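# Load the gear blank into the gear shaper chuck

## Task

Place the gear blank inside the gear shaper's chuck, then open the gripper to release it.

## Robot and tools

ROBOT. There are two arms, left_arm and right_arm, each with six joints and a two-finger gripper. Every arm has the same joint order: waist, shoulder, elbow, wrist pitch, wrist yaw, wrist roll. The fingers of a gripper extend along its own +z axis and close together along its own y axis. The reported hand point lies midway between the finger pads, roughly 1 cm back from the tips.

FRAME. Gripper poses come in a single scene frame shared by both arms. Its origin sits on the table surface midway between the arms, +z is up, +x reaches out across the table, and left_arm is on the +y side. The arm names do not refer to the sides of a camera image. Printed hand positions are approximate and get less reliable the farther the arm reaches.

TOOL execute_actions. The argument "actions" is a list holding at most one entry; optional "pictures" (boolean) turns the camera images on or off, and they are on by default. There are three forms:
- An empty list, {"actions": []}, commands nothing and only reports the state.
- A motion, {"actions": [{"rows": [...], "steps": N}]}. N is between 1 and 15 and defaults to 15, with each step lasting 1/30 s. "rows" holds 1 to 15 rows. Each row is applied for one step, and the final row is reused for any remaining steps.
- A wait, {"actions": [{"steps": N}]} with N up to 300. It sends nothing new and returns once N steps have passed since the previous result.
If a call is refused, nothing reaches the robot.

ROW LAYOUT. Every row is one flat list of 14 numbers covering both arms, even when only one of them should move. The order is left_arm waist, shoulder, elbow, wrist pitch, wrist yaw, wrist roll, opening, followed by the same seven values for right_arm. The six joint values are absolute target angles in radians, on the same scale as the Joint positions line. They are not offsets, so copy the current angles for any joint you want to keep still. Stated ranges for each arm: waist -2.618 to 3.054, shoulder 0.000 to 3.142, elbow 0.000 to 3.142, wrist pitch -1.571 to 1.571, wrist yaw -1.571 to 1.571, wrist roll -2.094 to 2.094. The real ends can differ from these by up to 0.036 rad. A target more than 0.036 rad beyond a stated end gets the call refused, unless the joint already sits even farther out. Targets past the real end are clipped to it, and the result then reports "joint sent to its limit", possibly about an earlier action. If that note is missing, it does not prove the joint has room left.

OPENING. This is an absolute value from -1 (closed) to +1 (fully open, a pad gap of 0.094 m). Between the extremes, the fingers move until grip_measured equals your command. To hold something, command about 0.03 below its grip_measured reading for a firm grip, or less below it for a gentler one. Pad force tops out around 50 to 62 N, and some grippers manage less. Parts under about 2 mm thick get a weaker grip. Pads can spike hard at first contact. Grip readings may be off by about 1 mm per gripper.

MOTION LIMITS. Each step, every joint target is held within a set distance of that joint's measured angle: waist 0.202, shoulder 0.258, elbow 0.238, wrist pitch 0.573, wrist yaw and roll 0.522 rad. Targets that would move a gripper more than 70 mm from where it is are scaled back toward the current angles. Large moves therefore need several calls. Between calls the arms keep heading for the last row sent. They stop once everything has nearly come to rest, counting a stalled move as rest, or once any step is HELD. After that, only a new action makes them move or press further. Fingers that are still opening or closing keep going.

RESULT LINES. The state line is `left_arm: …` | `right_arm: …`, giving end_effector_position in metres and end_effector_quat_wxyz. Joint positions (rad) and Joint velocities (rad/s) list each arm's six joints and then the pad gap in m and m/s. grip_measured is the measured opening on the command scale. "joint command not followed" means the clearance check changed or blocked some joint targets, while the rest of the row still ran. HELD marks steps on which all or part of your row was not sent. MOTOR HOT shows up from 75 °C. OVER-TEMPERATURE FAULT reports a stop: at 90 °C that arm halts for 10 s, and at 100 °C its motors and gripper let go and the arm drops. Carrying loads and holding still under load both heat the motors, so keep holds short.

TOOL zoom_image. Give "camera", either cam_left_wrist or cam_right_wrist (each 504x504), and "region" [x0, y0, x1, y1] in pixels of that camera's latest image, with (0, 0) at the top left and at most 504 by 504. It returns a closer, more detailed view.

TOOL finished_scene. Give {"scene": n} with the current scene number. The next task is stated in its result. The goal has to be met and remain met at that moment. A reply with no tool call ends everything.

SUGGESTED ORDER. Look first, find the blank and the chuck in the wrist cameras, open the gripper, approach, close around the blank, lift, carry it over the chuck, lower it in, open the gripper, back away, check the result, then call finished_scene.

AVOID. Keep objects on the table. Do not drop the blank or let it slip, slam into things, or push hard. Keep the two arms from colliding or pressing on each other. Expect occasional brief tugs on held parts or nudges to loose ones, and check the grip afterward.

Each tool is called after ">>>" as name(argument=value, ...) on one line, values as JSON.

## Session

>>> execute_actions(actions=[])

Scene clock: 0.00 s of 4200.00 s.
left_arm: end_effector_position=(+0.5027, +0.1008, +0.1684) grip_measured=+1.000 end_effector_quat_wxyz=(+0.678, +0.624, +0.319, +0.222) | right_arm: end_effector_position=(+0.2369, -0.0747, +0.2143) grip_measured=+1.000 end_effector_quat_wxyz=(-0.346, +0.788, -0.505, -0.060)
Joint positions: left_arm=[-0.067  2.106  1.059  1.072  0.701  1.399  0.094] | right_arm=[ 0.619  1.176  1.105 -0.853 -0.336 -1.24   0.094]
Joint velocities: left_arm=[-0.017 -0.002 -0.002 -0.051  0.007  0.007  0.   ] | right_arm=[-0.007 -0.022  0.002  0.066  0.007 -0.125  0.   ]

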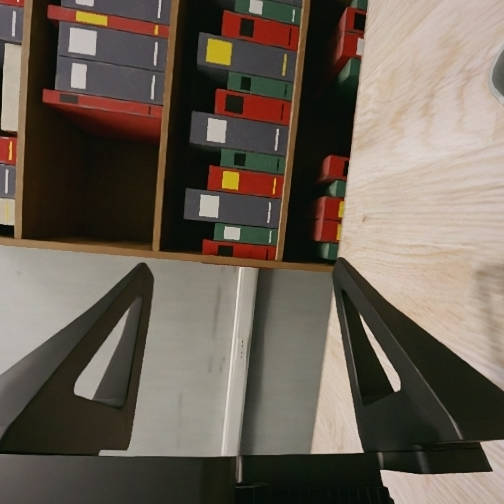

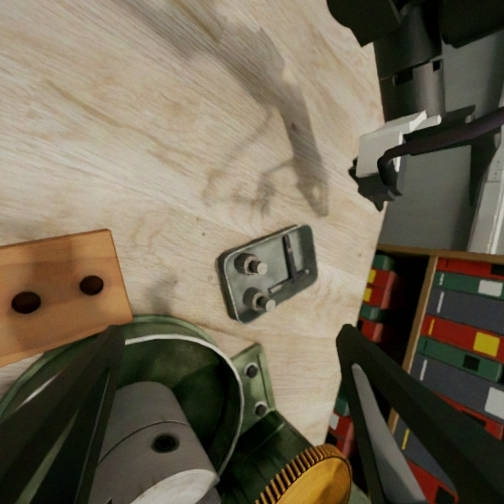

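>>> execute_actions(actions=[{"rows":[[-0.067,1.6,1.4,0.3,0.3,0.7,1,0.3,1.0,1.3,-1.2,0,0,1]],"steps":15}], pictures=false)

>>> execute_actions(actions=[{"steps":45}], pictures=false)

>>> execute_actions(actions=[{"rows":[[-0.3,1.0,1.3,-1.2,0,0,1,0.3,1.0,1.3,-1.2,0,0,1]],"steps":15}], pictures=false)

>>> execute_actions(actions=[{"steps":60}])

Scene clock: 15.10 s of 4200.00 s.
left_arm: end_effector_position=(+0.4784, +0.1560, +0.4546) grip_measured=+1.000 end_effector_quat_wxyz=(+0.767, +0.381, +0.488, +0.170) | right_arm: end_effector_position=(+0.2604, -0.2202, +0.2772) grip_measured=+1.000 end_effector_quat_wxyz=(+0.336, -0.231, +0.912, +0.047)
Joint positions: left_arm=[-0.068  1.589  1.4    0.44   0.35   0.793  0.094] | right_arm=[ 0.309  0.995  1.289 -1.174 -0.032 -0.146  0.094]
Joint velocities: left_arm=[-0.002 -0.559  0.31  -0.095 -0.227 -0.579  0.   ] | right_arm=[-0.017  0.002 -0.017 -0.168  0.256  0.901  0.   ]
Steps of this call (steps 1 to 90: nothing new was sent; then 11.60 s passed at rest; steps 91 to 105: all 15 steps of this action). Readings (joint positions):
91: left_arm=[-0.068 2.092 1.071 1.018 0.673 1.356] | right_arm=[0.604 1.170 1.118 -0.884 -0.314 -1.194]
92: left_arm=[-0.068 2.072 1.094 0.935 0.634 1.301] | right_arm=[0.568 1.157 1.139 -0.927 -0.279 -1.135]
94: left_arm=[-0.068 2.012 1.158 0.792 0.563 1.192] | right_arm=[0.469 1.112 1.189 -0.992 -0.207 -1.002]
98: left_arm=[-0.068 1.863 1.279 0.618 0.468 1.023] | right_arm=[0.328 1.016 1.277 -1.107 -0.123 -0.627]
105: the state above

Scene clock: 16.60 s of 4200.00 s.
left_arm: end_effector_position=(+0.4868, +0.1623, +0.4328) grip_measured=+1.000 end_effector_quat_wxyz=(+0.742, +0.357, +0.551, +0.135) | right_arm: end_effector_position=(+0.2594, -0.2255, +0.2748) grip_measured=+1.000 end_effector_quat_wxyz=(+0.327, -0.164, +0.929, +0.057)
Joint positions: left_arm=[-0.068  1.592  1.413  0.324  0.309  0.71   0.094] | right_arm=[ 0.309  0.995  1.289 -1.188 -0.006 -0.009  0.094]
Joint velocities: left_arm=[ 0.017 -0.027  0.012 -0.051 -0.066 -0.037  0.   ] | right_arm=[-0.002  0.007 -0.007  0.037 -0.007 -0.051  0.   ]
Steps of this call (steps 1 to 30: the robot went on to your last target; steps 31 to 45: nothing new was sent). Readings (joint positions):
1: left_arm=[-0.068 1.575 1.409 0.437 0.343 0.776] | right_arm=[0.309 0.995 1.289 -1.177 -0.026 -0.118]
2: left_arm=[-0.068 1.568 1.412 0.435 0.336 0.762] | right_arm=[0.309 0.995 1.289 -1.180 -0.022 -0.097]
4: left_arm=[-0.068 1.569 1.413 0.415 0.328 0.743] | right_arm=[0.309 0.995 1.289 -1.183 -0.015 -0.065]
8: left_arm=[-0.068 1.587 1.413 0.355 0.316 0.723] | right_arm=[0.309 0.995 1.289 -1.186 -0.009 -0.032]
45: the state above
All arms were judged still, so your last target was given up. Only a new action makes them travel on or press farther. Fingers that are still opening or closing keep moving.

Scene clock: 17.10 s of 4200.00 s.
left_arm: end_effector_position=(+0.2723, +0.1547, +0.3618) grip_measured=+1.000 end_effector_quat_wxyz=(+0.519, +0.181, +0.832, -0.079) | right_arm: end_effector_position=(+0.2594, -0.2255, +0.2748) grip_measured=+1.000 end_effector_quat_wxyz=(+0.327, -0.164, +0.929, +0.057)
Joint positions: left_arm=[-0.301  0.993  1.31  -0.783  0.044  0.086  0.094] | right_arm=[ 0.309  0.995  1.289 -1.188 -0.006 -0.009  0.094]
Joint velocities: left_arm=[ 0.002 -0.002  0.002 -2.088 -0.125 -0.491  0.   ] | right_arm=[-0.017  0.002  0.002 -0.007 -0.095 -0.037  0.   ]
Steps of this call (steps 1 to 15: all 15 steps of this action). Readings (joint positions):
1: left_arm=[-0.086 1.570 1.403 0.276 0.264 0.651] | right_arm=[0.309 0.995 1.289 -1.188 -0.006 -0.009]
2: left_arm=[-0.117 1.530 1.375 0.195 0.216 0.581] | right_arm=[0.309 0.995 1.289 -1.188 -0.006 -0.009]
4: left_arm=[-0.205 1.434 1.332 0.025 0.160 0.441] | right_arm=[0.309 0.995 1.289 -1.188 -0.006 -0.009]
8: left_arm=[-0.300 1.217 1.310 -0.302 0.109 0.244] | right_arm=[0.309 0.995 1.289 -1.188 -0.006 -0.009]
15: the state above

Scene clock: 19.10 s of 4200.00 s.
left_arm: end_effector_position=(+0.2167, +0.1796, +0.2827) grip_measured=+1.000 end_effector_quat_wxyz=(+0.339, +0.152, +0.927, -0.057) | right_arm: end_effector_position=(+0.2594, -0.2255, +0.2748) grip_measured=+1.000 end_effector_quat_wxyz=(+0.327, -0.164, +0.929, +0.057)
Joint positions: left_arm=[-0.301  0.994  1.307 -1.181  0.008  0.006  0.094] | right_arm=[ 0.309  0.995  1.289 -1.188 -0.006 -0.009  0.094]
Joint velocities: left_arm=[-0.002 -0.002 -0.007 -0.007 -0.022  0.007  0.   ] | right_arm=[-0.012  0.007  0.002 -0.022 -0.066  0.037  0.   ]
Steps of this call (steps 1 to 30: the robot went on to your last target; steps 31 to 60: nothing new was sent). Readings (joint positions):
1: left_arm=[-0.301 0.993 1.310 -0.854 0.037 0.071] | right_arm=[0.309 0.995 1.289 -1.188 -0.006 -0.009]
2: left_arm=[-0.301 0.994 1.309 -0.924 0.031 0.058] | right_arm=[0.309 0.995 1.289 -1.188 -0.006 -0.009]
4: left_arm=[-0.301 0.994 1.307 -1.030 0.022 0.039] | right_arm=[0.309 0.995 1.289 -1.188 -0.006 -0.009]
8: left_arm=[-0.301 0.994 1.307 -1.129 0.013 0.020] | right_arm=[0.309 0.995 1.289 -1.188 -0.006 -0.009]
60: the state above
All arms were judged still, so your last target was given up. Only a new action makes them travel on or press farther. Fingers that are still opening or closing keep moving.

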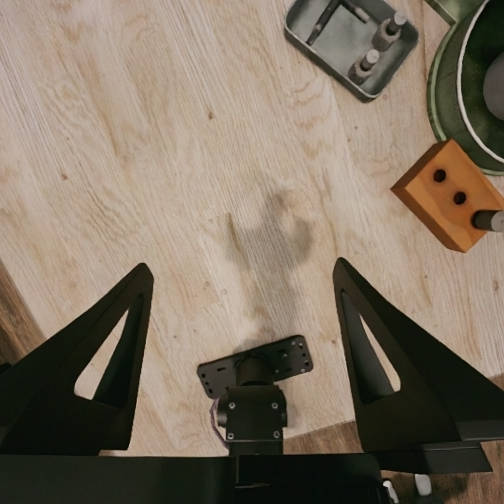

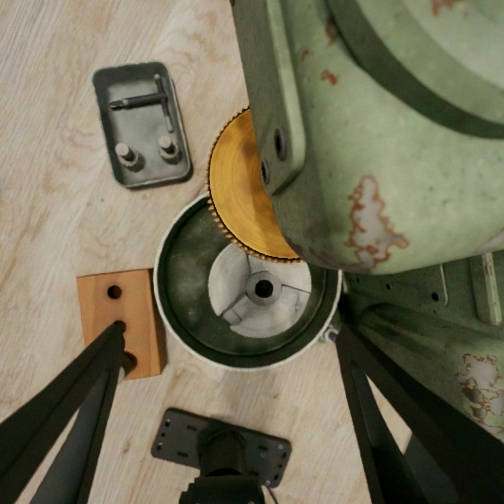

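>>> execute_actions(actions=[{"rows":[[-0.9,1.0,1.3,-1.0,0,0,1,0.9,0.7,1.1,-1.2,0,0,1]],"steps":15}], pictures=false)

>>> execute_actions(actions=[{"steps":30}])

Scene clock: 25.40 s of 4200.00 s.
left_arm: end_effector_position=(+0.1508, +0.0349, +0.3135) grip_measured=+1.000 end_effector_quat_wxyz=(+0.380, +0.401, +0.812, -0.190) | right_arm: end_effector_position=(+0.1400, -0.1555, +0.2652) grip_measured=+1.000 end_effector_quat_wxyz=(+0.341, -0.414, +0.827, +0.171)
Joint positions: left_arm=[-0.895  0.994  1.306 -1.004  0.008  0.003  0.094] | right_arm=[ 0.891  0.695  1.111 -1.204 -0.007 -0.005  0.094]
Joint velocities: left_arm=[-0.007 -0.002 -0.007  0.022  0.051  0.022  0.   ] | right_arm=[-0.002 -0.022 -0.022  0.037 -0.037 -0.139  0.   ]
Steps of this call (steps 1 to 90: nothing new was sent; then 2.80 s passed at rest; steps 91 to 105: all 15 steps of this action). Readings (joint positions):
91: left_arm=[-0.338 0.994 1.306 -1.166 -0.011 0.003] | right_arm=[0.345 0.960 1.252 -1.155 0.014 -0.005]
92: left_arm=[-0.411 0.994 1.306 -1.136 -0.013 0.003] | right_arm=[0.418 0.896 1.189 -1.136 0.014 -0.005]
94: left_arm=[-0.565 0.994 1.306 -1.078 -0.010 0.003] | right_arm=[0.575 0.769 1.117 -1.181 0.004 -0.005]
98: left_arm=[-0.847 0.994 1.306 -1.020 0.002 0.003] | right_arm=[0.848 0.693 1.111 -1.204 -0.007 -0.005]
105: the state above

Scene clock: 26.40 s of 4200.00 s.
left_arm: end_effector_position=(+0.1511, +0.0347, +0.3139) grip_measured=+1.000 end_effector_quat_wxyz=(+0.381, +0.400, +0.811, -0.190) | right_arm: end_effector_position=(+0.1401, -0.1556, +0.2652) grip_measured=+1.000 end_effector_quat_wxyz=(+0.341, -0.414, +0.827, +0.171)
Joint positions: left_arm=[-0.895  0.994  1.306 -1.002  0.008  0.003  0.094] | right_arm=[ 0.891  0.695  1.111 -1.204 -0.006 -0.005  0.094]
Joint velocities: left_arm=[ 0.007 -0.002 -0.002  0.081  0.022 -0.066  0.   ] | right_arm=[-0.002 -0.002  0.017  0.007  0.11  -0.037  0.   ]
Steps of this call (steps 1 to 15: the robot went on to your last target; steps 16 to 30: nothing new was sent). Readings (joint positions):
1: left_arm=[-0.895 0.994 1.306 -1.004 0.008 0.003] | right_arm=[0.891 0.695 1.111 -1.204 -0.007 -0.005]
2: left_arm=[-0.895 0.994 1.306 -1.004 0.008 0.003] | right_arm=[0.891 0.695 1.111 -1.204 -0.007 -0.005]
4: left_arm=[-0.895 0.994 1.306 -1.003 0.008 0.003] | right_arm=[0.891 0.695 1.111 -1.204 -0.007 -0.005]
8: left_arm=[-0.895 0.994 1.306 -1.003 0.008 0.003] | right_arm=[0.891 0.695 1.111 -1.204 -0.006 -0.005]
30: the state above
All arms were judged still, so your last target was given up. Only a new action makes them travel on or press farther. Fingers that are still opening or closing keep moving.

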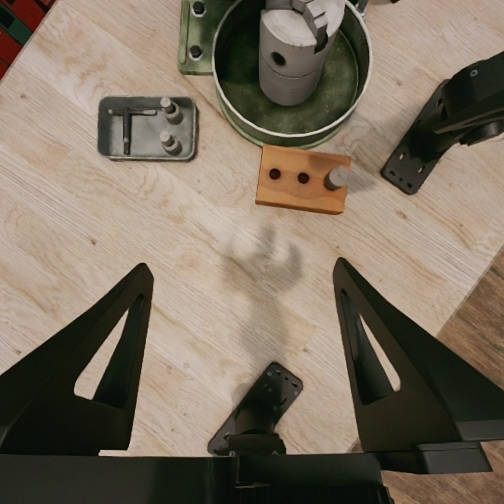

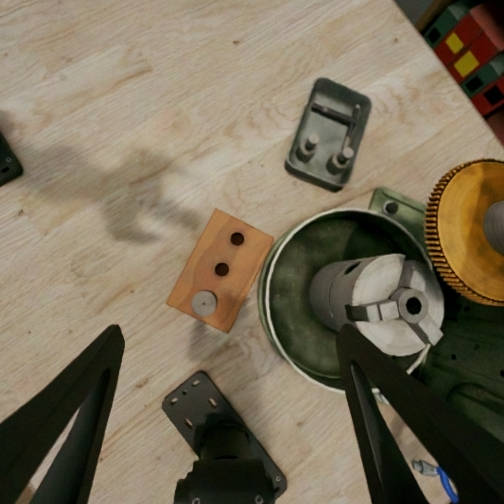

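>>> zoom_image(camera="cam_left_wrist", region=[90, 0, 390, 230])

>>> zoom_image(camera="cam_right_wrist", region=[150, 70, 504, 380])

Region (90, 0, 390, 230) of cam_left_wrist's 504x504 image, scaled by 1.680, with more detail than that image has; it fills the top 386 rows of this view, and the rest is white.

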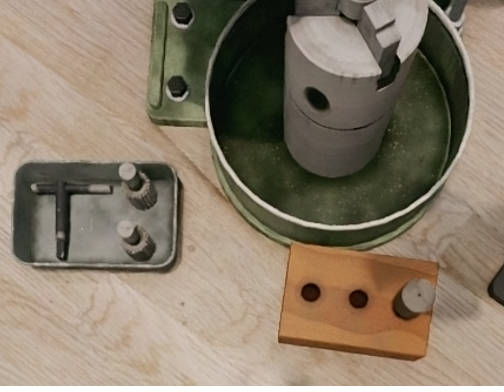

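Region (150, 70, 504, 380) of cam_right_wrist's 504x504 image, scaled by 1.424, with more detail than that image has; it fills the top 441 rows of this view, and the rest is white.

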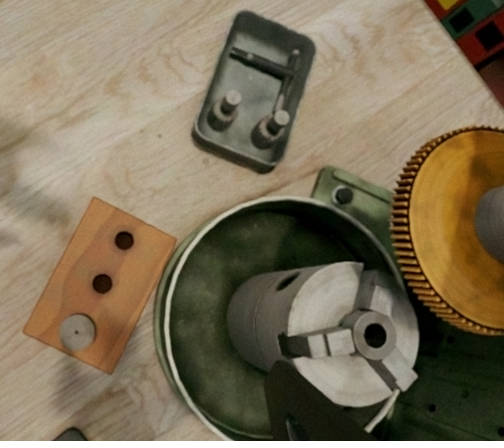

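>>> execute_actions(actions=[{"rows":[[-1.0,1.03,1.1,-0.75,0,0,1,0.7,0.6,1.15,-1.3,0,0,1],[-1.0,1.03,1.1,-0.75,0,0,1,0.7,0.6,1.15,-1.3,0,0,1],[-1.0,1.03,1.1,-0.75,0,0,1,0.7,0.6,1.15,-1.3,0,0,1],[-1.0,1.03,1.1,-0.75,0,0,1,0.7,0.6,1.15,-1.3,0,0,1],[-1.1,1.08,0.9,-0.45,0,0,1,0.5,0.5,1.2,-1.4,0,0,1],[-1.1,1.08,0.9,-0.45,0,0,1,0.5,0.5,1.2,-1.4,0,0,1],[-1.1,1.08,0.9,-0.45,0,0,1,0.5,0.5,1.2,-1.4,0,0,1],[-1.1,1.08,0.9,-0.45,0,0,1,0.5,0.5,1.2,-1.4,0,0,1],[-1.1,1.08,0.9,-0.45,0,0,1,0.5,0.5,1.2,-1.4,0,0,1],[-1.2,1.11,0.75,-0.2,0,0,1,0.5,0.5,1.2,-1.4,0,0,1],[-1.2,1.11,0.75,-0.2,0,0,1,0.5,0.5,1.2,-1.4,0,0,1],[-1.2,1.11,0.75,-0.2,0,0,1,0.5,0.5,1.2,-1.4,0,0,1],[-1.2,1.11,0.75,-0.05,0,0,1,0.5,0.5,1.2,-1.4,0,0,1],[-1.2,1.11,0.75,-0.05,0,0,1,0.5,0.5,1.2,-1.4,0,0,1],[-1.234,1.138,0.588,-0.05,0,0,1,0.5,0.5,1.2,-1.4,0,0,1]],"steps":15}], pictures=false)

>>> execute_actions(actions=[{"steps":30}])

Scene clock: 86.33 s of 4200.00 s.
left_arm: end_effector_position=(+0.1011, -0.0723, +0.1701) grip_measured=+1.000 end_effector_quat_wxyz=(+0.370, +0.511, +0.732, -0.257) | right_arm: end_effector_position=(+0.1373, -0.2424, +0.2903) grip_measured=+1.000 end_effector_quat_wxyz=(+0.415, -0.242, +0.870, +0.112)
Joint positions: left_arm=[-1.203  1.111  0.722 -0.246 -0.001  0.001  0.094] | right_arm=[ 0.509  0.497  1.19  -1.376  0.003 -0.005  0.094]
Joint velocities: left_arm=[-0.237  0.022 -0.96   2.41  -0.007 -0.037  0.   ] | right_arm=[-0.007 -0.012 -0.002 -0.125  0.022  0.037  0.   ]
Steps of this call (steps 1 to 90: nothing new was sent; then 56.43 s passed at rest; steps 91 to 105: all 15 steps of this action). Readings (joint positions):
91: left_arm=[-0.913 0.991 1.275 -0.954 -0.002 0.002] | right_arm=[0.854 0.687 1.111 -1.210 -0.018 -0.006]
92: left_arm=[-0.946 0.988 1.230 -0.894 -0.003 0.002] | right_arm=[0.790 0.672 1.111 -1.223 -0.013 -0.006]
94: left_arm=[-0.986 1.006 1.150 -0.837 0.001 0.002] | right_arm=[0.723 0.635 1.117 -1.249 -0.001 -0.005]
98: left_arm=[-1.086 1.064 0.939 -0.612 -0.000 0.001] | right_arm=[0.527 0.530 1.169 -1.328 0.003 -0.005]
105: the state above

Scene clock: 87.33 s of 4200.00 s.
left_arm: end_effector_position=(+0.0933, -0.0773, +0.1435) grip_measured=+1.000 end_effector_quat_wxyz=(+0.382, +0.514, +0.718, -0.273) | right_arm: end_effector_position=(+0.1358, -0.2433, +0.2882) grip_measured=+1.000 end_effector_quat_wxyz=(+0.410, -0.242, +0.872, +0.111)
Joint positions: left_arm=[-1.228  1.131  0.589 -0.052 -0.001  0.001  0.094] | right_arm=[ 0.509  0.497  1.19  -1.387  0.003 -0.005  0.094]
Joint velocities: left_arm=[-0.007  0.007 -0.007  0.037 -0.007 -0.051  0.   ] | right_arm=[-0.012 -0.007 -0.007  0.022  0.007  0.007  0.   ]
Steps of this call (steps 1 to 30: the robot went on to your last target). Readings (joint positions):
1: left_arm=[-1.212 1.111 0.689 -0.185 -0.001 0.001] | right_arm=[0.509 0.497 1.190 -1.379 0.003 -0.005]
2: left_arm=[-1.221 1.114 0.657 -0.151 -0.001 0.001] | right_arm=[0.509 0.497 1.190 -1.381 0.003 -0.005]
4: left_arm=[-1.228 1.122 0.611 -0.125 -0.001 0.001] | right_arm=[0.509 0.497 1.190 -1.384 0.003 -0.005]
8: left_arm=[-1.228 1.131 0.589 -0.104 -0.001 0.001] | right_arm=[0.509 0.497 1.190 -1.386 0.003 -0.005]
30: the state above
All arms were judged still, so your last target was given up. Only a new action makes them travel on or press farther. Fingers that are still opening or closing keep moving.

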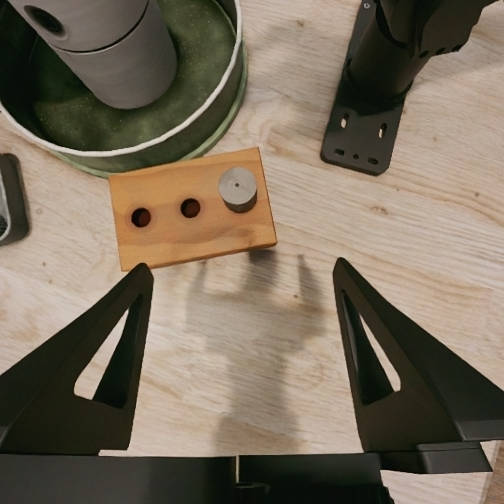

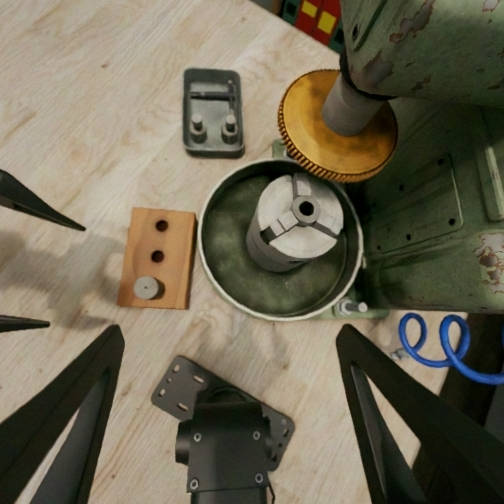

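>>> execute_actions(actions=[{"rows":[[-1.225,1.2,0.59,0.05,0,0,1,0.5,0.5,1.2,-1.4,0,0,1],[-1.225,1.2,0.59,0.05,0,0,1,0.5,0.5,1.2,-1.4,0,0,1],[-1.225,1.2,0.59,0.1,0,0,1,0.5,0.5,1.2,-1.4,0,0,1],[-1.225,1.27,0.59,0.14,0,0,1,0.5,0.5,1.2,-1.4,0,0,1],[-1.225,1.27,0.59,0.14,0,0,1,0.5,0.5,1.2,-1.4,0,0,1],[-1.225,1.27,0.59,0.2,0,0,1,0.5,0.5,1.2,-1.4,0,0,1],[-1.225,1.34,0.59,0.214,0,0,1,0.5,0.5,1.2,-1.4,0,0,1],[-1.225,1.34,0.59,0.214,0,0,1,0.5,0.5,1.2,-1.4,0,0,1],[-1.225,1.34,0.59,0.214,0,0,1,0.5,0.5,1.2,-1.4,0,0,1],[-1.225,1.405,0.591,0.214,0,0,1,0.5,0.5,1.2,-1.4,0,0,1]],"steps":15}], pictures=false)

>>> execute_actions(actions=[{"steps":20}])

Scene clock: 96.87 s of 4200.00 s.
left_arm: end_effector_position=(+0.1044, -0.1100, +0.0979) grip_measured=+1.000 end_effector_quat_wxyz=(+0.371, +0.518, +0.723, -0.265) | right_arm: end_effector_position=(+0.1358, -0.2434, +0.2881) grip_measured=+1.000 end_effector_quat_wxyz=(+0.410, -0.242, +0.873, +0.110)
Joint positions: left_arm=[-1.228  1.398  0.589  0.186 -0.001  0.001  0.094] | right_arm=[ 0.509  0.497  1.19  -1.388  0.003 -0.005  0.094]
Joint velocities: left_arm=[ 0.007 -0.007  0.007  0.007 -0.022 -0.022  0.   ] | right_arm=[-0.002 -0.002  0.012  0.037 -0.007 -0.095  0.   ]
Steps of this call (steps 1 to 90: nothing new was sent; then 6.03 s passed at rest; steps 91 to 105: all 15 steps of this action). Readings (joint positions):
91: left_arm=[-1.228 1.138 0.589 -0.039 -0.001 0.001] | right_arm=[0.509 0.497 1.190 -1.388 0.003 -0.005]
92: left_arm=[-1.228 1.153 0.589 -0.017 -0.001 0.001] | right_arm=[0.509 0.497 1.190 -1.388 0.003 -0.005]
94: left_arm=[-1.228 1.188 0.589 0.029 -0.001 0.001] | right_arm=[0.509 0.497 1.190 -1.388 0.003 -0.005]
98: left_arm=[-1.228 1.287 0.589 0.135 -0.001 0.001] | right_arm=[0.509 0.497 1.190 -1.388 0.003 -0.005]
105: the state above

Scene clock: 97.53 s of 4200.00 s.
left_arm: end_effector_position=(+0.1056, -0.1136, +0.1033) grip_measured=+1.000 end_effector_quat_wxyz=(+0.381, +0.515, +0.718, -0.272) | right_arm: end_effector_position=(+0.1358, -0.2434, +0.2881) grip_measured=+1.000 end_effector_quat_wxyz=(+0.410, -0.242, +0.873, +0.110)
Joint positions: left_arm=[-1.228  1.398  0.589  0.212 -0.001  0.001  0.094] | right_arm=[ 0.509  0.497  1.19  -1.388  0.003 -0.005  0.094]
Joint velocities: left_arm=[-0.017 -0.007 -0.017 -0.051 -0.022  0.007  0.   ] | right_arm=[-0.012  0.017 -0.002 -0.022 -0.007 -0.007  0.   ]
Steps of this call (steps 1 to 20: the robot went on to your last target). Readings (joint positions):
1: left_arm=[-1.228 1.398 0.589 0.188 -0.001 0.001] | right_arm=[0.509 0.497 1.190 -1.388 0.003 -0.005]
2: left_arm=[-1.228 1.398 0.589 0.194 -0.001 0.001] | right_arm=[0.509 0.497 1.190 -1.388 0.003 -0.005]
4: left_arm=[-1.228 1.398 0.589 0.202 -0.001 0.001] | right_arm=[0.509 0.497 1.190 -1.388 0.003 -0.005]
8: left_arm=[-1.228 1.398 0.589 0.209 -0.001 0.001] | right_arm=[0.509 0.497 1.190 -1.388 0.003 -0.005]
20: the state above

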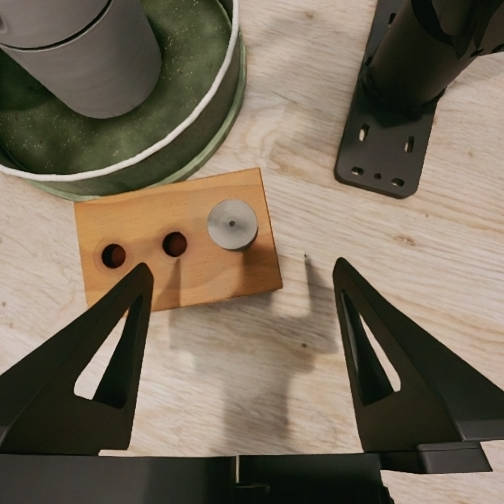

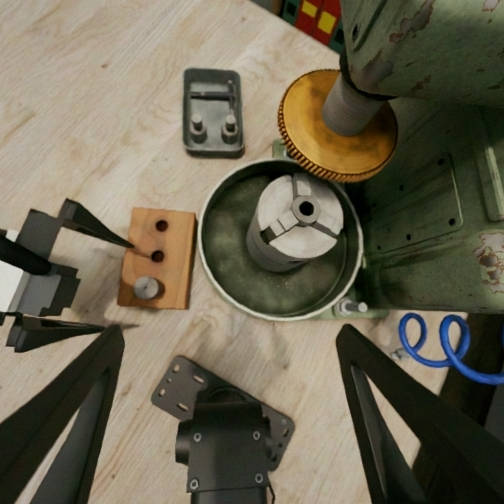

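>>> execute_actions(actions=[{"rows":[[-1.205,1.45,0.61,0.27,0,0,1,0.5,0.5,1.2,-1.4,0,0,1],[-1.205,1.45,0.61,0.27,0,0,1,0.5,0.5,1.2,-1.4,0,0,1],[-1.205,1.45,0.61,0.3,0,0,1,0.5,0.5,1.2,-1.4,0,0,1],[-1.205,1.5,0.63,0.33,0,0,1,0.5,0.5,1.2,-1.4,0,0,1],[-1.205,1.5,0.63,0.33,0,0,1,0.5,0.5,1.2,-1.4,0,0,1],[-1.205,1.5,0.63,0.367,0,0,1,0.5,0.5,1.2,-1.4,0,0,1],[-1.205,1.56,0.645,0.367,0,0,1,0.5,0.5,1.2,-1.4,0,0,1],[-1.205,1.56,0.645,0.367,0,0,1,0.5,0.5,1.2,-1.4,0,0,1],[-1.205,1.56,0.645,0.367,0,0,1,0.5,0.5,1.2,-1.4,0,0,1],[-1.205,1.607,0.645,0.367,0,0,1,0.5,0.5,1.2,-1.4,0,0,1]],"steps":15}], pictures=false)

>>> execute_actions(actions=[{"steps":20}])

Scene clock: 112.87 s of 4200.00 s.
left_arm: end_effector_position=(+0.1201, -0.1337, +0.0695) grip_measured=+1.000 end_effector_quat_wxyz=(+0.375, +0.512, +0.727, -0.263) | right_arm: end_effector_position=(+0.1358, -0.2434, +0.2881) grip_measured=+1.000 end_effector_quat_wxyz=(+0.410, -0.242, +0.873, +0.110)
Joint positions: left_arm=[-1.211  1.597  0.624  0.354 -0.     0.001  0.094] | right_arm=[ 0.509  0.497  1.19  -1.388  0.003 -0.005  0.094]
Joint velocities: left_arm=[ 0.007  0.007 -0.007 -0.11   0.007 -0.007  0.   ] | right_arm=[ 0.017 -0.007 -0.002  0.022  0.037  0.066  0.   ]
Steps of this call (steps 1 to 15: the robot went on to your last target; steps 16 to 90: nothing new was sent; then 11.83 s passed at rest; steps 91 to 105: all 15 steps of this action). Readings (joint positions):
91: left_arm=[-1.226 1.402 0.589 0.221 -0.000 0.001] | right_arm=[0.509 0.497 1.190 -1.388 0.003 -0.005]
92: left_arm=[-1.222 1.412 0.589 0.235 -0.000 0.001] | right_arm=[0.509 0.497 1.190 -1.388 0.003 -0.005]
94: left_arm=[-1.214 1.436 0.590 0.261 -0.000 0.001] | right_arm=[0.509 0.497 1.190 -1.388 0.003 -0.005]
98: left_arm=[-1.211 1.511 0.612 0.320 -0.000 0.001] | right_arm=[0.509 0.497 1.190 -1.388 0.003 -0.005]
105: the state above

Scene clock: 113.53 s of 4200.00 s.
left_arm: end_effector_position=(+0.1207, -0.1353, +0.0718) grip_measured=+1.000 end_effector_quat_wxyz=(+0.379, +0.510, +0.725, -0.266) | right_arm: end_effector_position=(+0.1358, -0.2434, +0.2881) grip_measured=+1.000 end_effector_quat_wxyz=(+0.410, -0.242, +0.873, +0.110)
Joint positions: left_arm=[-1.211  1.597  0.624  0.365 -0.     0.001  0.094] | right_arm=[ 0.509  0.497  1.19  -1.388  0.003 -0.005  0.094]
Joint velocities: left_arm=[-0.017  0.007  0.002  0.022 -0.007 -0.022  0.   ] | right_arm=[ 0.007 -0.002  0.007  0.007  0.037 -0.066  0.   ]
Steps of this call (steps 1 to 20: the robot went on to your last target). Readings (joint positions):
1: left_arm=[-1.211 1.597 0.624 0.354 -0.000 0.001] | right_arm=[0.509 0.497 1.190 -1.388 0.003 -0.005]
2: left_arm=[-1.211 1.597 0.624 0.356 -0.000 0.001] | right_arm=[0.509 0.497 1.190 -1.388 0.003 -0.005]
4: left_arm=[-1.211 1.597 0.624 0.361 -0.000 0.001] | right_arm=[0.509 0.497 1.190 -1.388 0.003 -0.005]
8: left_arm=[-1.211 1.597 0.624 0.364 -0.000 0.001] | right_arm=[0.509 0.497 1.190 -1.388 0.003 -0.005]
20: the state above

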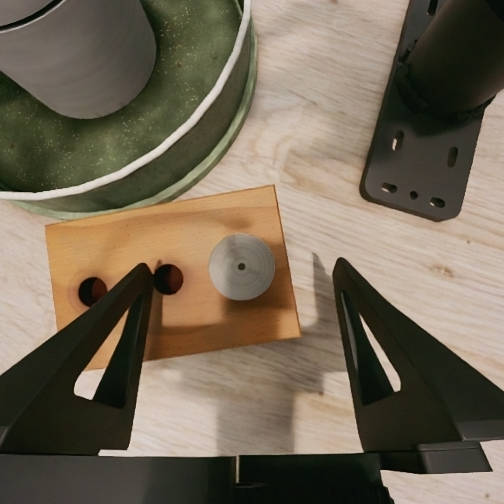

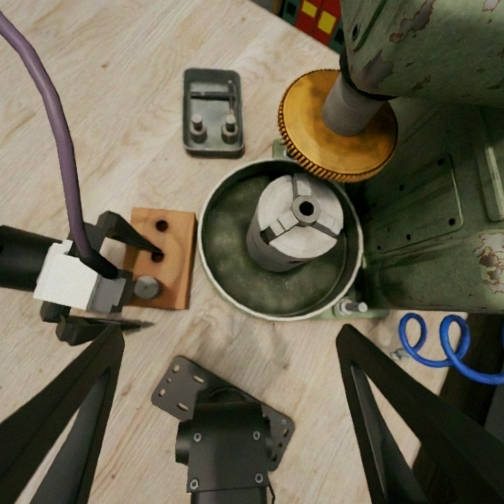

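>>> execute_actions(actions=[{"rows":[[-1.205,1.63,0.655,0.40,0,0,1,0.5,0.5,1.2,-1.4,0,0,1],[-1.205,1.63,0.655,0.41,0,0,1,0.5,0.5,1.2,-1.4,0,0,1],[-1.205,1.63,0.66,0.42,0,0,1,0.5,0.5,1.2,-1.4,0,0,1],[-1.205,1.66,0.664,0.432,0,0,1,0.5,0.5,1.2,-1.4,0,0,1],[-1.205,1.66,0.664,0.432,0,0,1,0.5,0.5,1.2,-1.4,0,0,1],[-1.205,1.66,0.664,0.432,0,0,1,0.5,0.5,1.2,-1.4,0,0,1],[-1.205,1.686,0.664,0.432,0,0,1,0.5,0.5,1.2,-1.4,0,0,1]],"steps":15}], pictures=false)

>>> execute_actions(actions=[{"rows":[[-1.205,1.686,0.664,0.432,0,0,0,0.5,0.5,1.2,-1.4,0,0,1]],"steps":15}], pictures=false)

>>> execute_actions(actions=[{"steps":20}])

Scene clock: 133.67 s of 4200.00 s.
left_arm: end_effector_position=(+0.1245, -0.1459, +0.0627) grip_measured=+1.000 end_effector_quat_wxyz=(+0.383, +0.509, +0.723, -0.269) | right_arm: end_effector_position=(+0.1358, -0.2434, +0.2881) grip_measured=+1.000 end_effector_quat_wxyz=(+0.410, -0.242, +0.873, +0.110)
Joint positions: left_arm=[-1.211  1.67   0.642  0.432 -0.     0.001  0.094] | right_arm=[ 0.509  0.497  1.19  -1.388  0.003 -0.005  0.094]
Joint velocities: left_arm=[-0.002 -0.002  0.007 -0.007 -0.066  0.037  0.   ] | right_arm=[ 0.002 -0.007  0.002 -0.051  0.022 -0.051  0.   ]
Steps of this call (steps 1 to 15: the robot went on to your last target; steps 16 to 90: nothing new was sent; then 16.63 s passed at rest; steps 91 to 105: all 15 steps of this action). Readings (joint positions):
91: left_arm=[-1.211 1.599 0.624 0.370 -0.000 0.001] | right_arm=[0.509 0.497 1.190 -1.388 0.003 -0.005]
92: left_arm=[-1.211 1.603 0.624 0.378 -0.000 0.001] | right_arm=[0.509 0.497 1.190 -1.388 0.003 -0.005]
94: left_arm=[-1.211 1.615 0.628 0.393 -0.000 0.001] | right_arm=[0.509 0.497 1.190 -1.388 0.003 -0.005]
98: left_arm=[-1.211 1.652 0.641 0.422 -0.000 0.001] | right_arm=[0.509 0.497 1.190 -1.388 0.003 -0.005]
105: the state above

Scene clock: 134.17 s of 4200.00 s.
left_arm: end_effector_position=(+0.1245, -0.1459, +0.0627) grip_measured=+0.002 end_effector_quat_wxyz=(+0.383, +0.509, +0.723, -0.269) | right_arm: end_effector_position=(+0.1358, -0.2434, +0.2881) grip_measured=+1.000 end_effector_quat_wxyz=(+0.410, -0.242, +0.873, +0.110)
Joint positions: left_arm=[-1.211  1.67   0.642  0.432 -0.     0.001  0.047] | right_arm=[ 0.509  0.497  1.19  -1.388  0.003 -0.005  0.094]
Joint velocities: left_arm=[ 0.022 -0.007  0.007 -0.022 -0.066 -0.022 -0.001] | right_arm=[ 0.012  0.007 -0.022 -0.007 -0.066 -0.022  0.   ]
Steps of this call (steps 1 to 15: all 15 steps of this action). Readings (joint positions):
1: left_arm=[-1.211 1.670 0.642 0.432 -0.000 0.001] | right_arm=[0.509 0.497 1.190 -1.388 0.003 -0.005]
2: left_arm=[-1.211 1.670 0.642 0.432 -0.000 0.001] | right_arm=[0.509 0.497 1.190 -1.388 0.003 -0.005]
4: left_arm=[-1.211 1.670 0.642 0.432 -0.000 0.001] | right_arm=[0.509 0.497 1.190 -1.388 0.003 -0.005]
8: left_arm=[-1.211 1.670 0.642 0.432 -0.000 0.001] | right_arm=[0.509 0.497 1.190 -1.388 0.003 -0.005]
15: the state above

Scene clock: 134.83 s of 4200.00 s.
left_arm: end_effector_position=(+0.1245, -0.1459, +0.0627) grip_measured=+0.002 end_effector_quat_wxyz=(+0.383, +0.509, +0.723, -0.269) | right_arm: end_effector_position=(+0.1358, -0.2434, +0.2881) grip_measured=+1.000 end_effector_quat_wxyz=(+0.410, -0.242, +0.873, +0.110)
Joint positions: left_arm=[-1.211  1.67   0.642  0.432 -0.     0.001  0.047] | right_arm=[ 0.509  0.497  1.19  -1.388  0.003 -0.005  0.094]
Joint velocities: left_arm=[ 0.017 -0.012  0.012 -0.051 -0.095  0.022  0.   ] | right_arm=[-0.007 -0.012 -0.012  0.007 -0.022  0.022  0.   ]
Steps of this call (steps 1 to 15: the robot went on to your last target; steps 16 to 20: nothing new was sent). Readings (joint positions):
1: left_arm=[-1.211 1.670 0.642 0.432 -0.000 0.001] | right_arm=[0.509 0.497 1.190 -1.388 0.003 -0.005]
2: left_arm=[-1.211 1.670 0.642 0.432 -0.000 0.001] | right_arm=[0.509 0.497 1.190 -1.388 0.003 -0.005]
4: left_arm=[-1.211 1.670 0.642 0.432 -0.000 0.001] | right_arm=[0.509 0.497 1.190 -1.388 0.003 -0.005]
8: left_arm=[-1.211 1.670 0.642 0.432 -0.000 0.001] | right_arm=[0.509 0.497 1.190 -1.388 0.003 -0.005]
20: the state above
All arms were judged still, so your last target was given up. Only a new action makes them travel on or press farther. Fingers that are still opening or closing keep moving.

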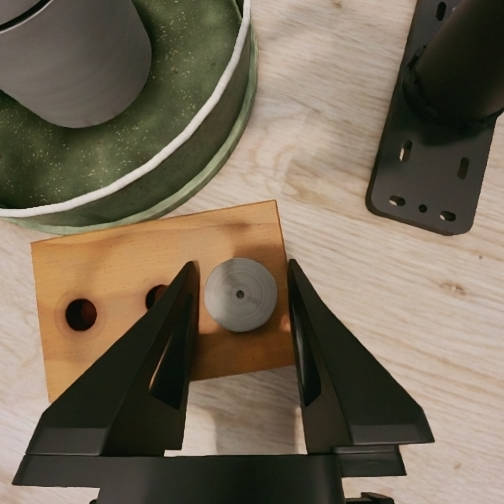

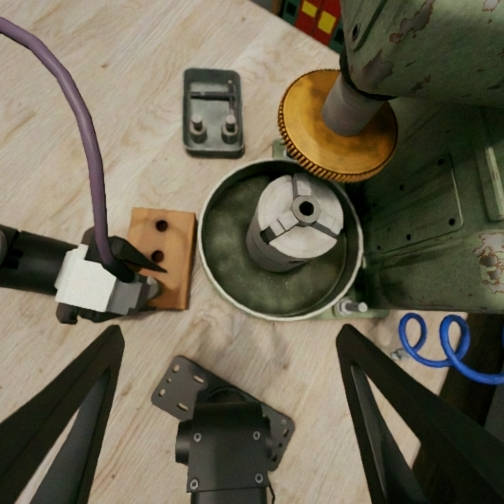

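>>> execute_actions(actions=[{"rows":[[-1.205,1.675,0.664,0.432,0,0,-0.1,0.5,0.5,1.2,-1.4,0,0,1],[-1.205,1.675,0.664,0.432,0,0,-0.15,0.5,0.5,1.2,-1.4,0,0,1],[-1.205,1.675,0.664,0.432,0,0,-0.2,0.5,0.5,1.2,-1.4,0,0,1],[-1.205,1.675,0.664,0.432,0,0,-0.24,0.5,0.5,1.2,-1.4,0,0,1],[-1.205,1.675,0.664,0.432,0,0,-0.28,0.5,0.5,1.2,-1.4,0,0,1],[-1.205,1.675,0.664,0.432,0,0,-0.31,0.5,0.5,1.2,-1.4,0,0,1],[-1.205,1.675,0.664,0.432,0,0,-0.34,0.5,0.5,1.2,-1.4,0,0,1],[-1.205,1.675,0.664,0.432,0,0,-0.37,0.5,0.5,1.2,-1.4,0,0,1],[-1.205,1.675,0.664,0.432,0,0,-0.40,0.5,0.5,1.2,-1.4,0,0,1],[-1.205,1.675,0.664,0.432,0,0,-0.43,0.5,0.5,1.2,-1.4,0,0,1],[-1.205,1.675,0.664,0.432,0,0,-0.46,0.5,0.5,1.2,-1.4,0,0,1],[-1.205,1.675,0.664,0.432,0,0,-0.5,0.5,0.5,1.2,-1.4,0,0,1]],"steps":15}])

Scene clock: 146.73 s of 4200.00 s.
left_arm: end_effector_position=(+0.1243, -0.1460, +0.0628) grip_measured=-0.406 end_effector_quat_wxyz=(+0.383, +0.509, +0.722, -0.269) | right_arm: end_effector_position=(+0.1358, -0.2434, +0.2881) grip_measured=+1.000 end_effector_quat_wxyz=(+0.410, -0.242, +0.873, +0.110)
Joint positions: left_arm=[-1.211  1.67   0.642  0.432  0.001  0.001  0.028] | right_arm=[ 0.509  0.497  1.19  -1.388  0.003 -0.005  0.094]
Joint velocities: left_arm=[-0.002  0.002 -0.017 -0.007 -0.007 -0.037 -0.   ] | right_arm=[ 0.002 -0.017 -0.012  0.051 -0.022  0.022  0.   ]
Steps of this call (steps 1 to 90: nothing new was sent; then 8.40 s passed at rest; steps 91 to 105: all 15 steps of this action). Readings (joint positions):
91: left_arm=[-1.211 1.670 0.642 0.432 -0.000 0.001] | right_arm=[0.509 0.497 1.190 -1.388 0.003 -0.005]
92: left_arm=[-1.211 1.670 0.642 0.432 -0.000 0.001] | right_arm=[0.509 0.497 1.190 -1.388 0.003 -0.005]
94: left_arm=[-1.211 1.670 0.642 0.432 -0.000 0.001] | right_arm=[0.509 0.497 1.190 -1.388 0.003 -0.005]
98: left_arm=[-1.211 1.670 0.642 0.432 -0.000 0.001] | right_arm=[0.509 0.497 1.190 -1.388 0.003 -0.005]
105: the state above

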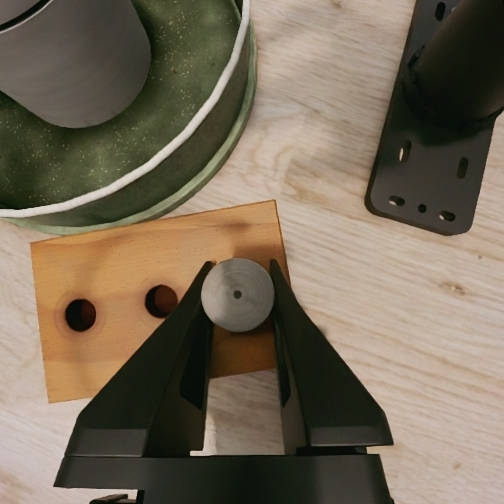

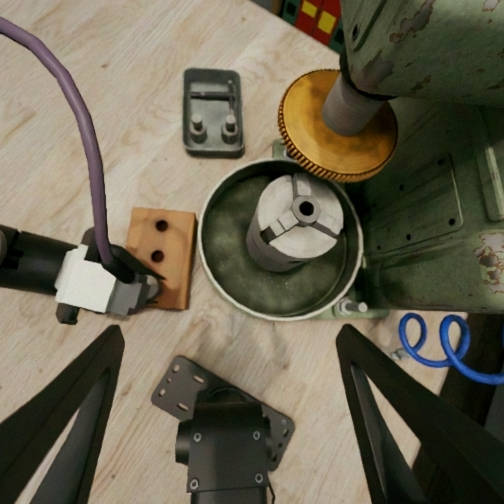

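>>> execute_actions(actions=[{"rows":[[-1.205,1.67,0.664,0.432,0,0,-0.45,2.0,0.5,1.2,-1.4,0,0,1]],"steps":15}], pictures=false)

>>> execute_actions(actions=[{"rows":[[-1.205,1.655,0.668,0.405,0,0,-0.45,2.0,0.5,1.2,-1.4,0,0,1],[-1.205,1.646,0.673,0.390,0,0,-0.45,2.0,0.5,1.2,-1.4,0,0,1],[-1.205,1.636,0.678,0.375,0,0,-0.45,2.0,0.5,1.2,-1.4,0,0,1],[-1.205,1.627,0.683,0.36,0,0,-0.45,2.0,0.5,1.2,-1.4,0,0,1],[-1.205,1.617,0.688,0.345,0,0,-0.45,2.0,0.5,1.2,-1.4,0,0,1],[-1.205,1.607,0.693,0.33,0,0,-0.45,2.0,0.5,1.2,-1.4,0,0,1],[-1.205,1.598,0.699,0.315,0,0,-0.45,2.0,0.5,1.2,-1.4,0,0,1],[-1.205,1.588,0.704,0.30,0,0,-0.45,2.0,0.5,1.2,-1.4,0,0,1],[-1.205,1.577,0.713,0.28,0,0,-0.45,2.0,0.5,1.2,-1.4,0,0,1],[-1.205,1.566,0.723,0.26,0,0,-0.45,2.0,0.5,1.2,-1.4,0,0,1],[-1.205,1.555,0.733,0.24,0,0,-0.45,2.0,0.5,1.2,-1.4,0,0,1],[-1.205,1.545,0.742,0.22,0,0,-0.45,2.0,0.5,1.2,-1.4,0,0,1],[-1.205,1.534,0.752,0.20,0,0,-0.45,2.0,0.5,1.2,-1.4,0,0,1],[-1.205,1.523,0.762,0.18,0,0,-0.45,2.0,0.5,1.2,-1.4,0,0,1],[-1.205,1.513,0.772,0.158,0,0,-0.45,2.0,0.5,1.2,-1.4,0,0,1]],"steps":15}], pictures=false)

>>> execute_actions(actions=[{"steps":20}])

Scene clock: 183.13 s of 4200.00 s.
left_arm: end_effector_position=(+0.1243, -0.1460, +0.0628) grip_measured=-0.406 end_effector_quat_wxyz=(+0.383, +0.509, +0.722, -0.269) | right_arm: end_effector_position=(+0.0153, -0.1813, +0.2881) grip_measured=+1.000 end_effector_quat_wxyz=(-0.290, +0.664, -0.616, -0.309)
Joint positions: left_arm=[-1.211  1.67   0.642  0.432  0.001  0.001  0.028] | right_arm=[ 1.614  0.497  1.19  -1.388  0.002 -0.004  0.094]
Joint velocities: left_arm=[ 0.012  0.002 -0.002  0.022 -0.022 -0.037  0.002] | right_arm=[ 2.19  -0.012  0.007 -0.007 -0.125 -0.081  0.   ]
Steps of this call (steps 1 to 15: the robot went on to your last target; steps 16 to 90: nothing new was sent; then 32.90 s passed at rest; steps 91 to 105: all 15 steps of this action). Readings (joint positions):
91: left_arm=[-1.211 1.670 0.642 0.432 0.001 0.001] | right_arm=[0.548 0.497 1.190 -1.388 0.010 -0.004]
92: left_arm=[-1.211 1.670 0.642 0.432 0.001 0.001] | right_arm=[0.625 0.497 1.190 -1.388 0.009 -0.004]
94: left_arm=[-1.211 1.670 0.642 0.432 0.001 0.001] | right_arm=[0.777 0.497 1.190 -1.388 0.007 -0.004]
98: left_arm=[-1.211 1.670 0.642 0.432 0.001 0.001] | right_arm=[1.082 0.497 1.190 -1.388 0.004 -0.004]
105: the state above

Scene clock: 183.63 s of 4200.00 s.
left_arm: end_effector_position=(+0.1238, -0.1445, +0.0951) grip_measured=-0.406 end_effector_quat_wxyz=(+0.374, +0.512, +0.727, -0.263) | right_arm: end_effector_position=(-0.0318, -0.1943, +0.2881) grip_measured=+1.000 end_effector_quat_wxyz=(-0.226, +0.768, -0.480, -0.359)
Joint positions: left_arm=[-1.211  1.563  0.72   0.223  0.001  0.001  0.028] | right_arm=[ 1.991  0.497  1.19  -1.388 -0.001 -0.004  0.094]
Joint velocities: left_arm=[ 0.017 -0.339  0.31  -0.564 -0.066 -0.037 -0.   ] | right_arm=[ 0.007  0.017 -0.007  0.037 -0.037 -0.007  0.   ]
Steps of this call (steps 1 to 15: all 15 steps of this action). Readings (joint positions):
1: left_arm=[-1.211 1.670 0.642 0.432 0.001 0.001] | right_arm=[1.691 0.497 1.190 -1.388 0.002 -0.004]
2: left_arm=[-1.211 1.670 0.642 0.431 0.001 0.001] | right_arm=[1.767 0.497 1.190 -1.388 0.002 -0.004]
4: left_arm=[-1.211 1.666 0.647 0.415 0.001 0.001] | right_arm=[1.910 0.497 1.190 -1.388 0.001 -0.004]
8: left_arm=[-1.211 1.639 0.661 0.353 0.001 0.001] | right_arm=[1.990 0.497 1.190 -1.388 -0.001 -0.004]
15: the state above

Scene clock: 184.30 s of 4200.00 s.
left_arm: end_effector_position=(+0.1228, -0.1418, +0.1021) grip_measured=-0.406 end_effector_quat_wxyz=(+0.367, +0.515, +0.731, -0.258) | right_arm: end_effector_position=(-0.0318, -0.1943, +0.2881) grip_measured=+1.000 end_effector_quat_wxyz=(-0.226, +0.768, -0.480, -0.359)
Joint positions: left_arm=[-1.211  1.536  0.747  0.148  0.001  0.001  0.028] | right_arm=[ 1.991  0.497  1.19  -1.388 -0.001 -0.004  0.094]
Joint velocities: left_arm=[ 0.007 -0.007 -0.002 -0.037  0.007 -0.066 -0.   ] | right_arm=[-0.007 -0.002 -0.007  0.081 -0.022 -0.022  0.   ]
Steps of this call (steps 1 to 20: the robot went on to your last target). Readings (joint positions):
1: left_arm=[-1.211 1.553 0.730 0.209 0.001 0.001] | right_arm=[1.991 0.497 1.190 -1.388 -0.001 -0.004]
2: left_arm=[-1.211 1.545 0.737 0.201 0.001 0.001] | right_arm=[1.991 0.497 1.190 -1.388 -0.001 -0.004]
4: left_arm=[-1.211 1.537 0.745 0.192 0.001 0.001] | right_arm=[1.991 0.497 1.190 -1.388 -0.001 -0.004]
8: left_arm=[-1.211 1.536 0.747 0.170 0.001 0.001] | right_arm=[1.991 0.497 1.190 -1.388 -0.001 -0.004]
20: the state above

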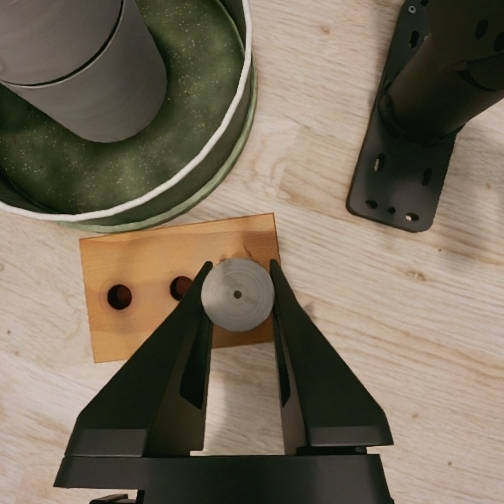

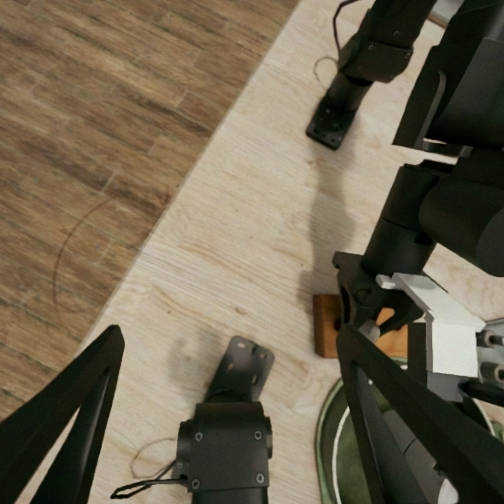

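>>> execute_actions(actions=[{"rows":[[-1.205,1.50,0.79,0.17,0,0,-0.45,2.0,0.5,1.2,-1.4,0,0,1],[-1.205,1.49,0.81,0.15,0,0,-0.45,2.0,0.5,1.2,-1.4,0,0,1],[-1.205,1.48,0.83,0.12,0,0,-0.45,2.0,0.5,1.2,-1.4,0,0,1],[-1.205,1.47,0.85,0.09,0,0,-0.45,2.0,0.5,1.2,-1.4,0,0,1],[-1.205,1.46,0.87,0.06,0,0,-0.45,2.0,0.5,1.2,-1.4,0,0,1],[-1.205,1.45,0.89,0.03,0,0,-0.45,2.0,0.5,1.2,-1.4,0,0,1],[-1.205,1.44,0.91,0.0,0,0,-0.45,2.0,0.5,1.2,-1.4,0,0,1],[-1.205,1.43,0.93,-0.03,0,0,-0.45,2.0,0.5,1.2,-1.4,0,0,1],[-1.205,1.42,0.95,-0.06,0,0,-0.45,2.0,0.5,1.2,-1.4,0,0,1],[-1.205,1.41,0.97,-0.09,0,0,-0.45,2.0,0.5,1.2,-1.4,0,0,1],[-1.205,1.40,0.99,-0.13,0,0,-0.45,2.0,0.5,1.2,-1.4,0,0,1],[-1.205,1.39,1.015,-0.165,0,0,-0.45,2.0,0.5,1.2,-1.4,0,0,1],[-1.205,1.39,1.04,-0.19,0,0,-0.45,2.0,0.5,1.2,-1.4,0,0,1],[-1.205,1.39,1.065,-0.215,0,0,-0.45,2.0,0.5,1.2,-1.4,0,0,1],[-1.205,1.39,1.09,-0.24,0,0,-0.45,2.0,0.5,1.2,-1.4,0,0,1]],"steps":15}], pictures=false)

>>> execute_actions(actions=[{"rows":[[-1.205,1.39,1.115,-0.265,0,0,-0.45,2.0,0.5,1.2,-1.4,0,0,1],[-1.205,1.39,1.14,-0.29,0,0,-0.45,2.0,0.5,1.2,-1.4,0,0,1],[-1.205,1.39,1.165,-0.315,0,0,-0.45,2.0,0.5,1.2,-1.4,0,0,1],[-1.205,1.39,1.19,-0.34,0,0,-0.45,2.0,0.5,1.2,-1.4,0,0,1],[-1.205,1.39,1.215,-0.365,0,0,-0.45,2.0,0.5,1.2,-1.4,0,0,1],[-1.205,1.39,1.24,-0.39,0,0,-0.45,2.0,0.5,1.2,-1.4,0,0,1],[-1.205,1.39,1.265,-0.415,0,0,-0.45,2.0,0.5,1.2,-1.4,0,0,1],[-1.205,1.39,1.29,-0.44,0,0,-0.45,2.0,0.5,1.2,-1.4,0,0,1],[-1.205,1.39,1.315,-0.465,0,0,-0.45,2.0,0.5,1.2,-1.4,0,0,1],[-1.205,1.40,1.34,-0.49,0,0,-0.45,2.0,0.5,1.2,-1.4,0,0,1],[-1.205,1.40,1.365,-0.515,0,0,-0.45,2.0,0.5,1.2,-1.4,0,0,1],[-1.205,1.40,1.395,-0.54,0,0,-0.45,2.0,0.5,1.2,-1.4,0,0,1]],"steps":15}], pictures=false)

>>> execute_actions(actions=[{"steps":20}])

Scene clock: 209.77 s of 4200.00 s.
left_arm: end_effector_position=(+0.1290, -0.1590, +0.2146) grip_measured=-0.406 end_effector_quat_wxyz=(+0.407, +0.500, +0.709, -0.286) | right_arm: end_effector_position=(-0.0318, -0.1943, +0.2881) grip_measured=+1.000 end_effector_quat_wxyz=(-0.226, +0.768, -0.480, -0.359)
Joint positions: left_arm=[-1.211  1.418  1.021 -0.133  0.001  0.001  0.028] | right_arm=[ 1.991  0.497  1.19  -1.388 -0.001 -0.004  0.094]
Joint velocities: left_arm=[-0.007 -0.076  0.716 -0.725 -0.007  0.007 -0.   ] | right_arm=[ 0.002  0.007 -0.007  0.022 -0.037 -0.022  0.   ]
Steps of this call (steps 1 to 15: the robot went on to your last target; steps 16 to 90: nothing new was sent; then 21.97 s passed at rest; steps 91 to 105: all 15 steps of this action). Readings (joint positions):
91: left_arm=[-1.211 1.536 0.747 0.148 0.001 0.001] | right_arm=[1.991 0.497 1.190 -1.388 -0.001 -0.004]
92: left_arm=[-1.211 1.535 0.751 0.142 0.001 0.001] | right_arm=[1.991 0.497 1.190 -1.388 -0.001 -0.004]
94: left_arm=[-1.211 1.528 0.773 0.111 0.001 0.001] | right_arm=[1.991 0.497 1.190 -1.388 -0.001 -0.004]
98: left_arm=[-1.211 1.489 0.854 0.031 0.001 0.001] | right_arm=[1.991 0.497 1.190 -1.388 -0.001 -0.004]
105: the state above

Scene clock: 210.27 s of 4200.00 s.
left_arm: end_effector_position=(+0.1281, -0.1566, +0.2998) grip_measured=-0.406 end_effector_quat_wxyz=(+0.405, +0.500, +0.711, -0.284) | right_arm: end_effector_position=(-0.0318, -0.1943, +0.2881) grip_measured=+1.000 end_effector_quat_wxyz=(-0.226, +0.768, -0.480, -0.359)
Joint positions: left_arm=[-1.211  1.417  1.365 -0.485  0.001  0.001  0.028] | right_arm=[ 1.991  0.497  1.19  -1.388 -0.001 -0.004  0.094]
Joint velocities: left_arm=[ 0.007  0.007  0.237 -0.11  -0.037 -0.037 -0.   ] | right_arm=[-0.002 -0.002 -0.017 -0.037  0.007  0.081  0.   ]
Steps of this call (steps 1 to 15: all 15 steps of this action). Readings (joint positions):
1: left_arm=[-1.211 1.417 1.046 -0.158 0.001 0.001] | right_arm=[1.991 0.497 1.190 -1.388 -0.001 -0.004]
2: left_arm=[-1.211 1.417 1.071 -0.183 0.001 0.001] | right_arm=[1.991 0.497 1.190 -1.388 -0.001 -0.004]
4: left_arm=[-1.211 1.417 1.118 -0.236 0.001 0.001] | right_arm=[1.991 0.497 1.190 -1.388 -0.001 -0.004]
8: left_arm=[-1.211 1.417 1.213 -0.345 0.001 0.001] | right_arm=[1.991 0.497 1.190 -1.388 -0.001 -0.004]
15: the state above

Scene clock: 210.93 s of 4200.00 s.
left_arm: end_effector_position=(+0.1254, -0.1489, +0.2892) grip_measured=-0.406 end_effector_quat_wxyz=(+0.384, +0.509, +0.722, -0.270) | right_arm: end_effector_position=(-0.0318, -0.1943, +0.2881) grip_measured=+1.000 end_effector_quat_wxyz=(-0.226, +0.768, -0.480, -0.359)
Joint positions: left_arm=[-1.211  1.417  1.372 -0.55   0.001  0.001  0.028] | right_arm=[ 1.991  0.497  1.19  -1.388 -0.001 -0.004  0.094]
Joint velocities: left_arm=[-0.002 -0.007 -0.002 -0.037  0.051  0.022 -0.001] | right_arm=[ 0.007 -0.002  0.012 -0.007 -0.081 -0.066  0.   ]
Steps of this call (steps 1 to 20: the robot went on to your last target). Readings (joint positions):
1: left_arm=[-1.211 1.417 1.371 -0.489 0.001 0.001] | right_arm=[1.991 0.497 1.190 -1.388 -0.001 -0.004]
2: left_arm=[-1.211 1.417 1.372 -0.495 0.001 0.001] | right_arm=[1.991 0.497 1.190 -1.388 -0.001 -0.004]
4: left_arm=[-1.211 1.417 1.372 -0.513 0.001 0.001] | right_arm=[1.991 0.497 1.190 -1.388 -0.001 -0.004]
8: left_arm=[-1.211 1.417 1.372 -0.539 0.001 0.001] | right_arm=[1.991 0.497 1.190 -1.388 -0.001 -0.004]
20: the state above

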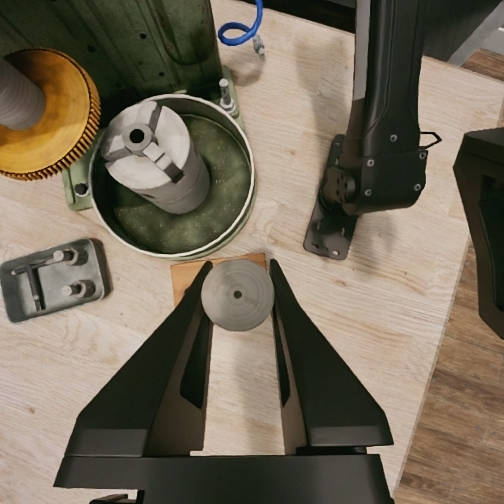

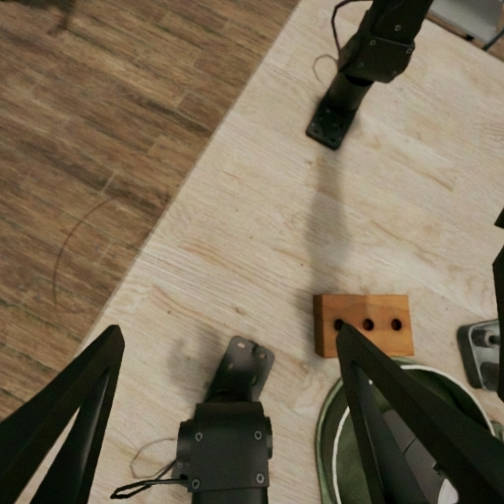

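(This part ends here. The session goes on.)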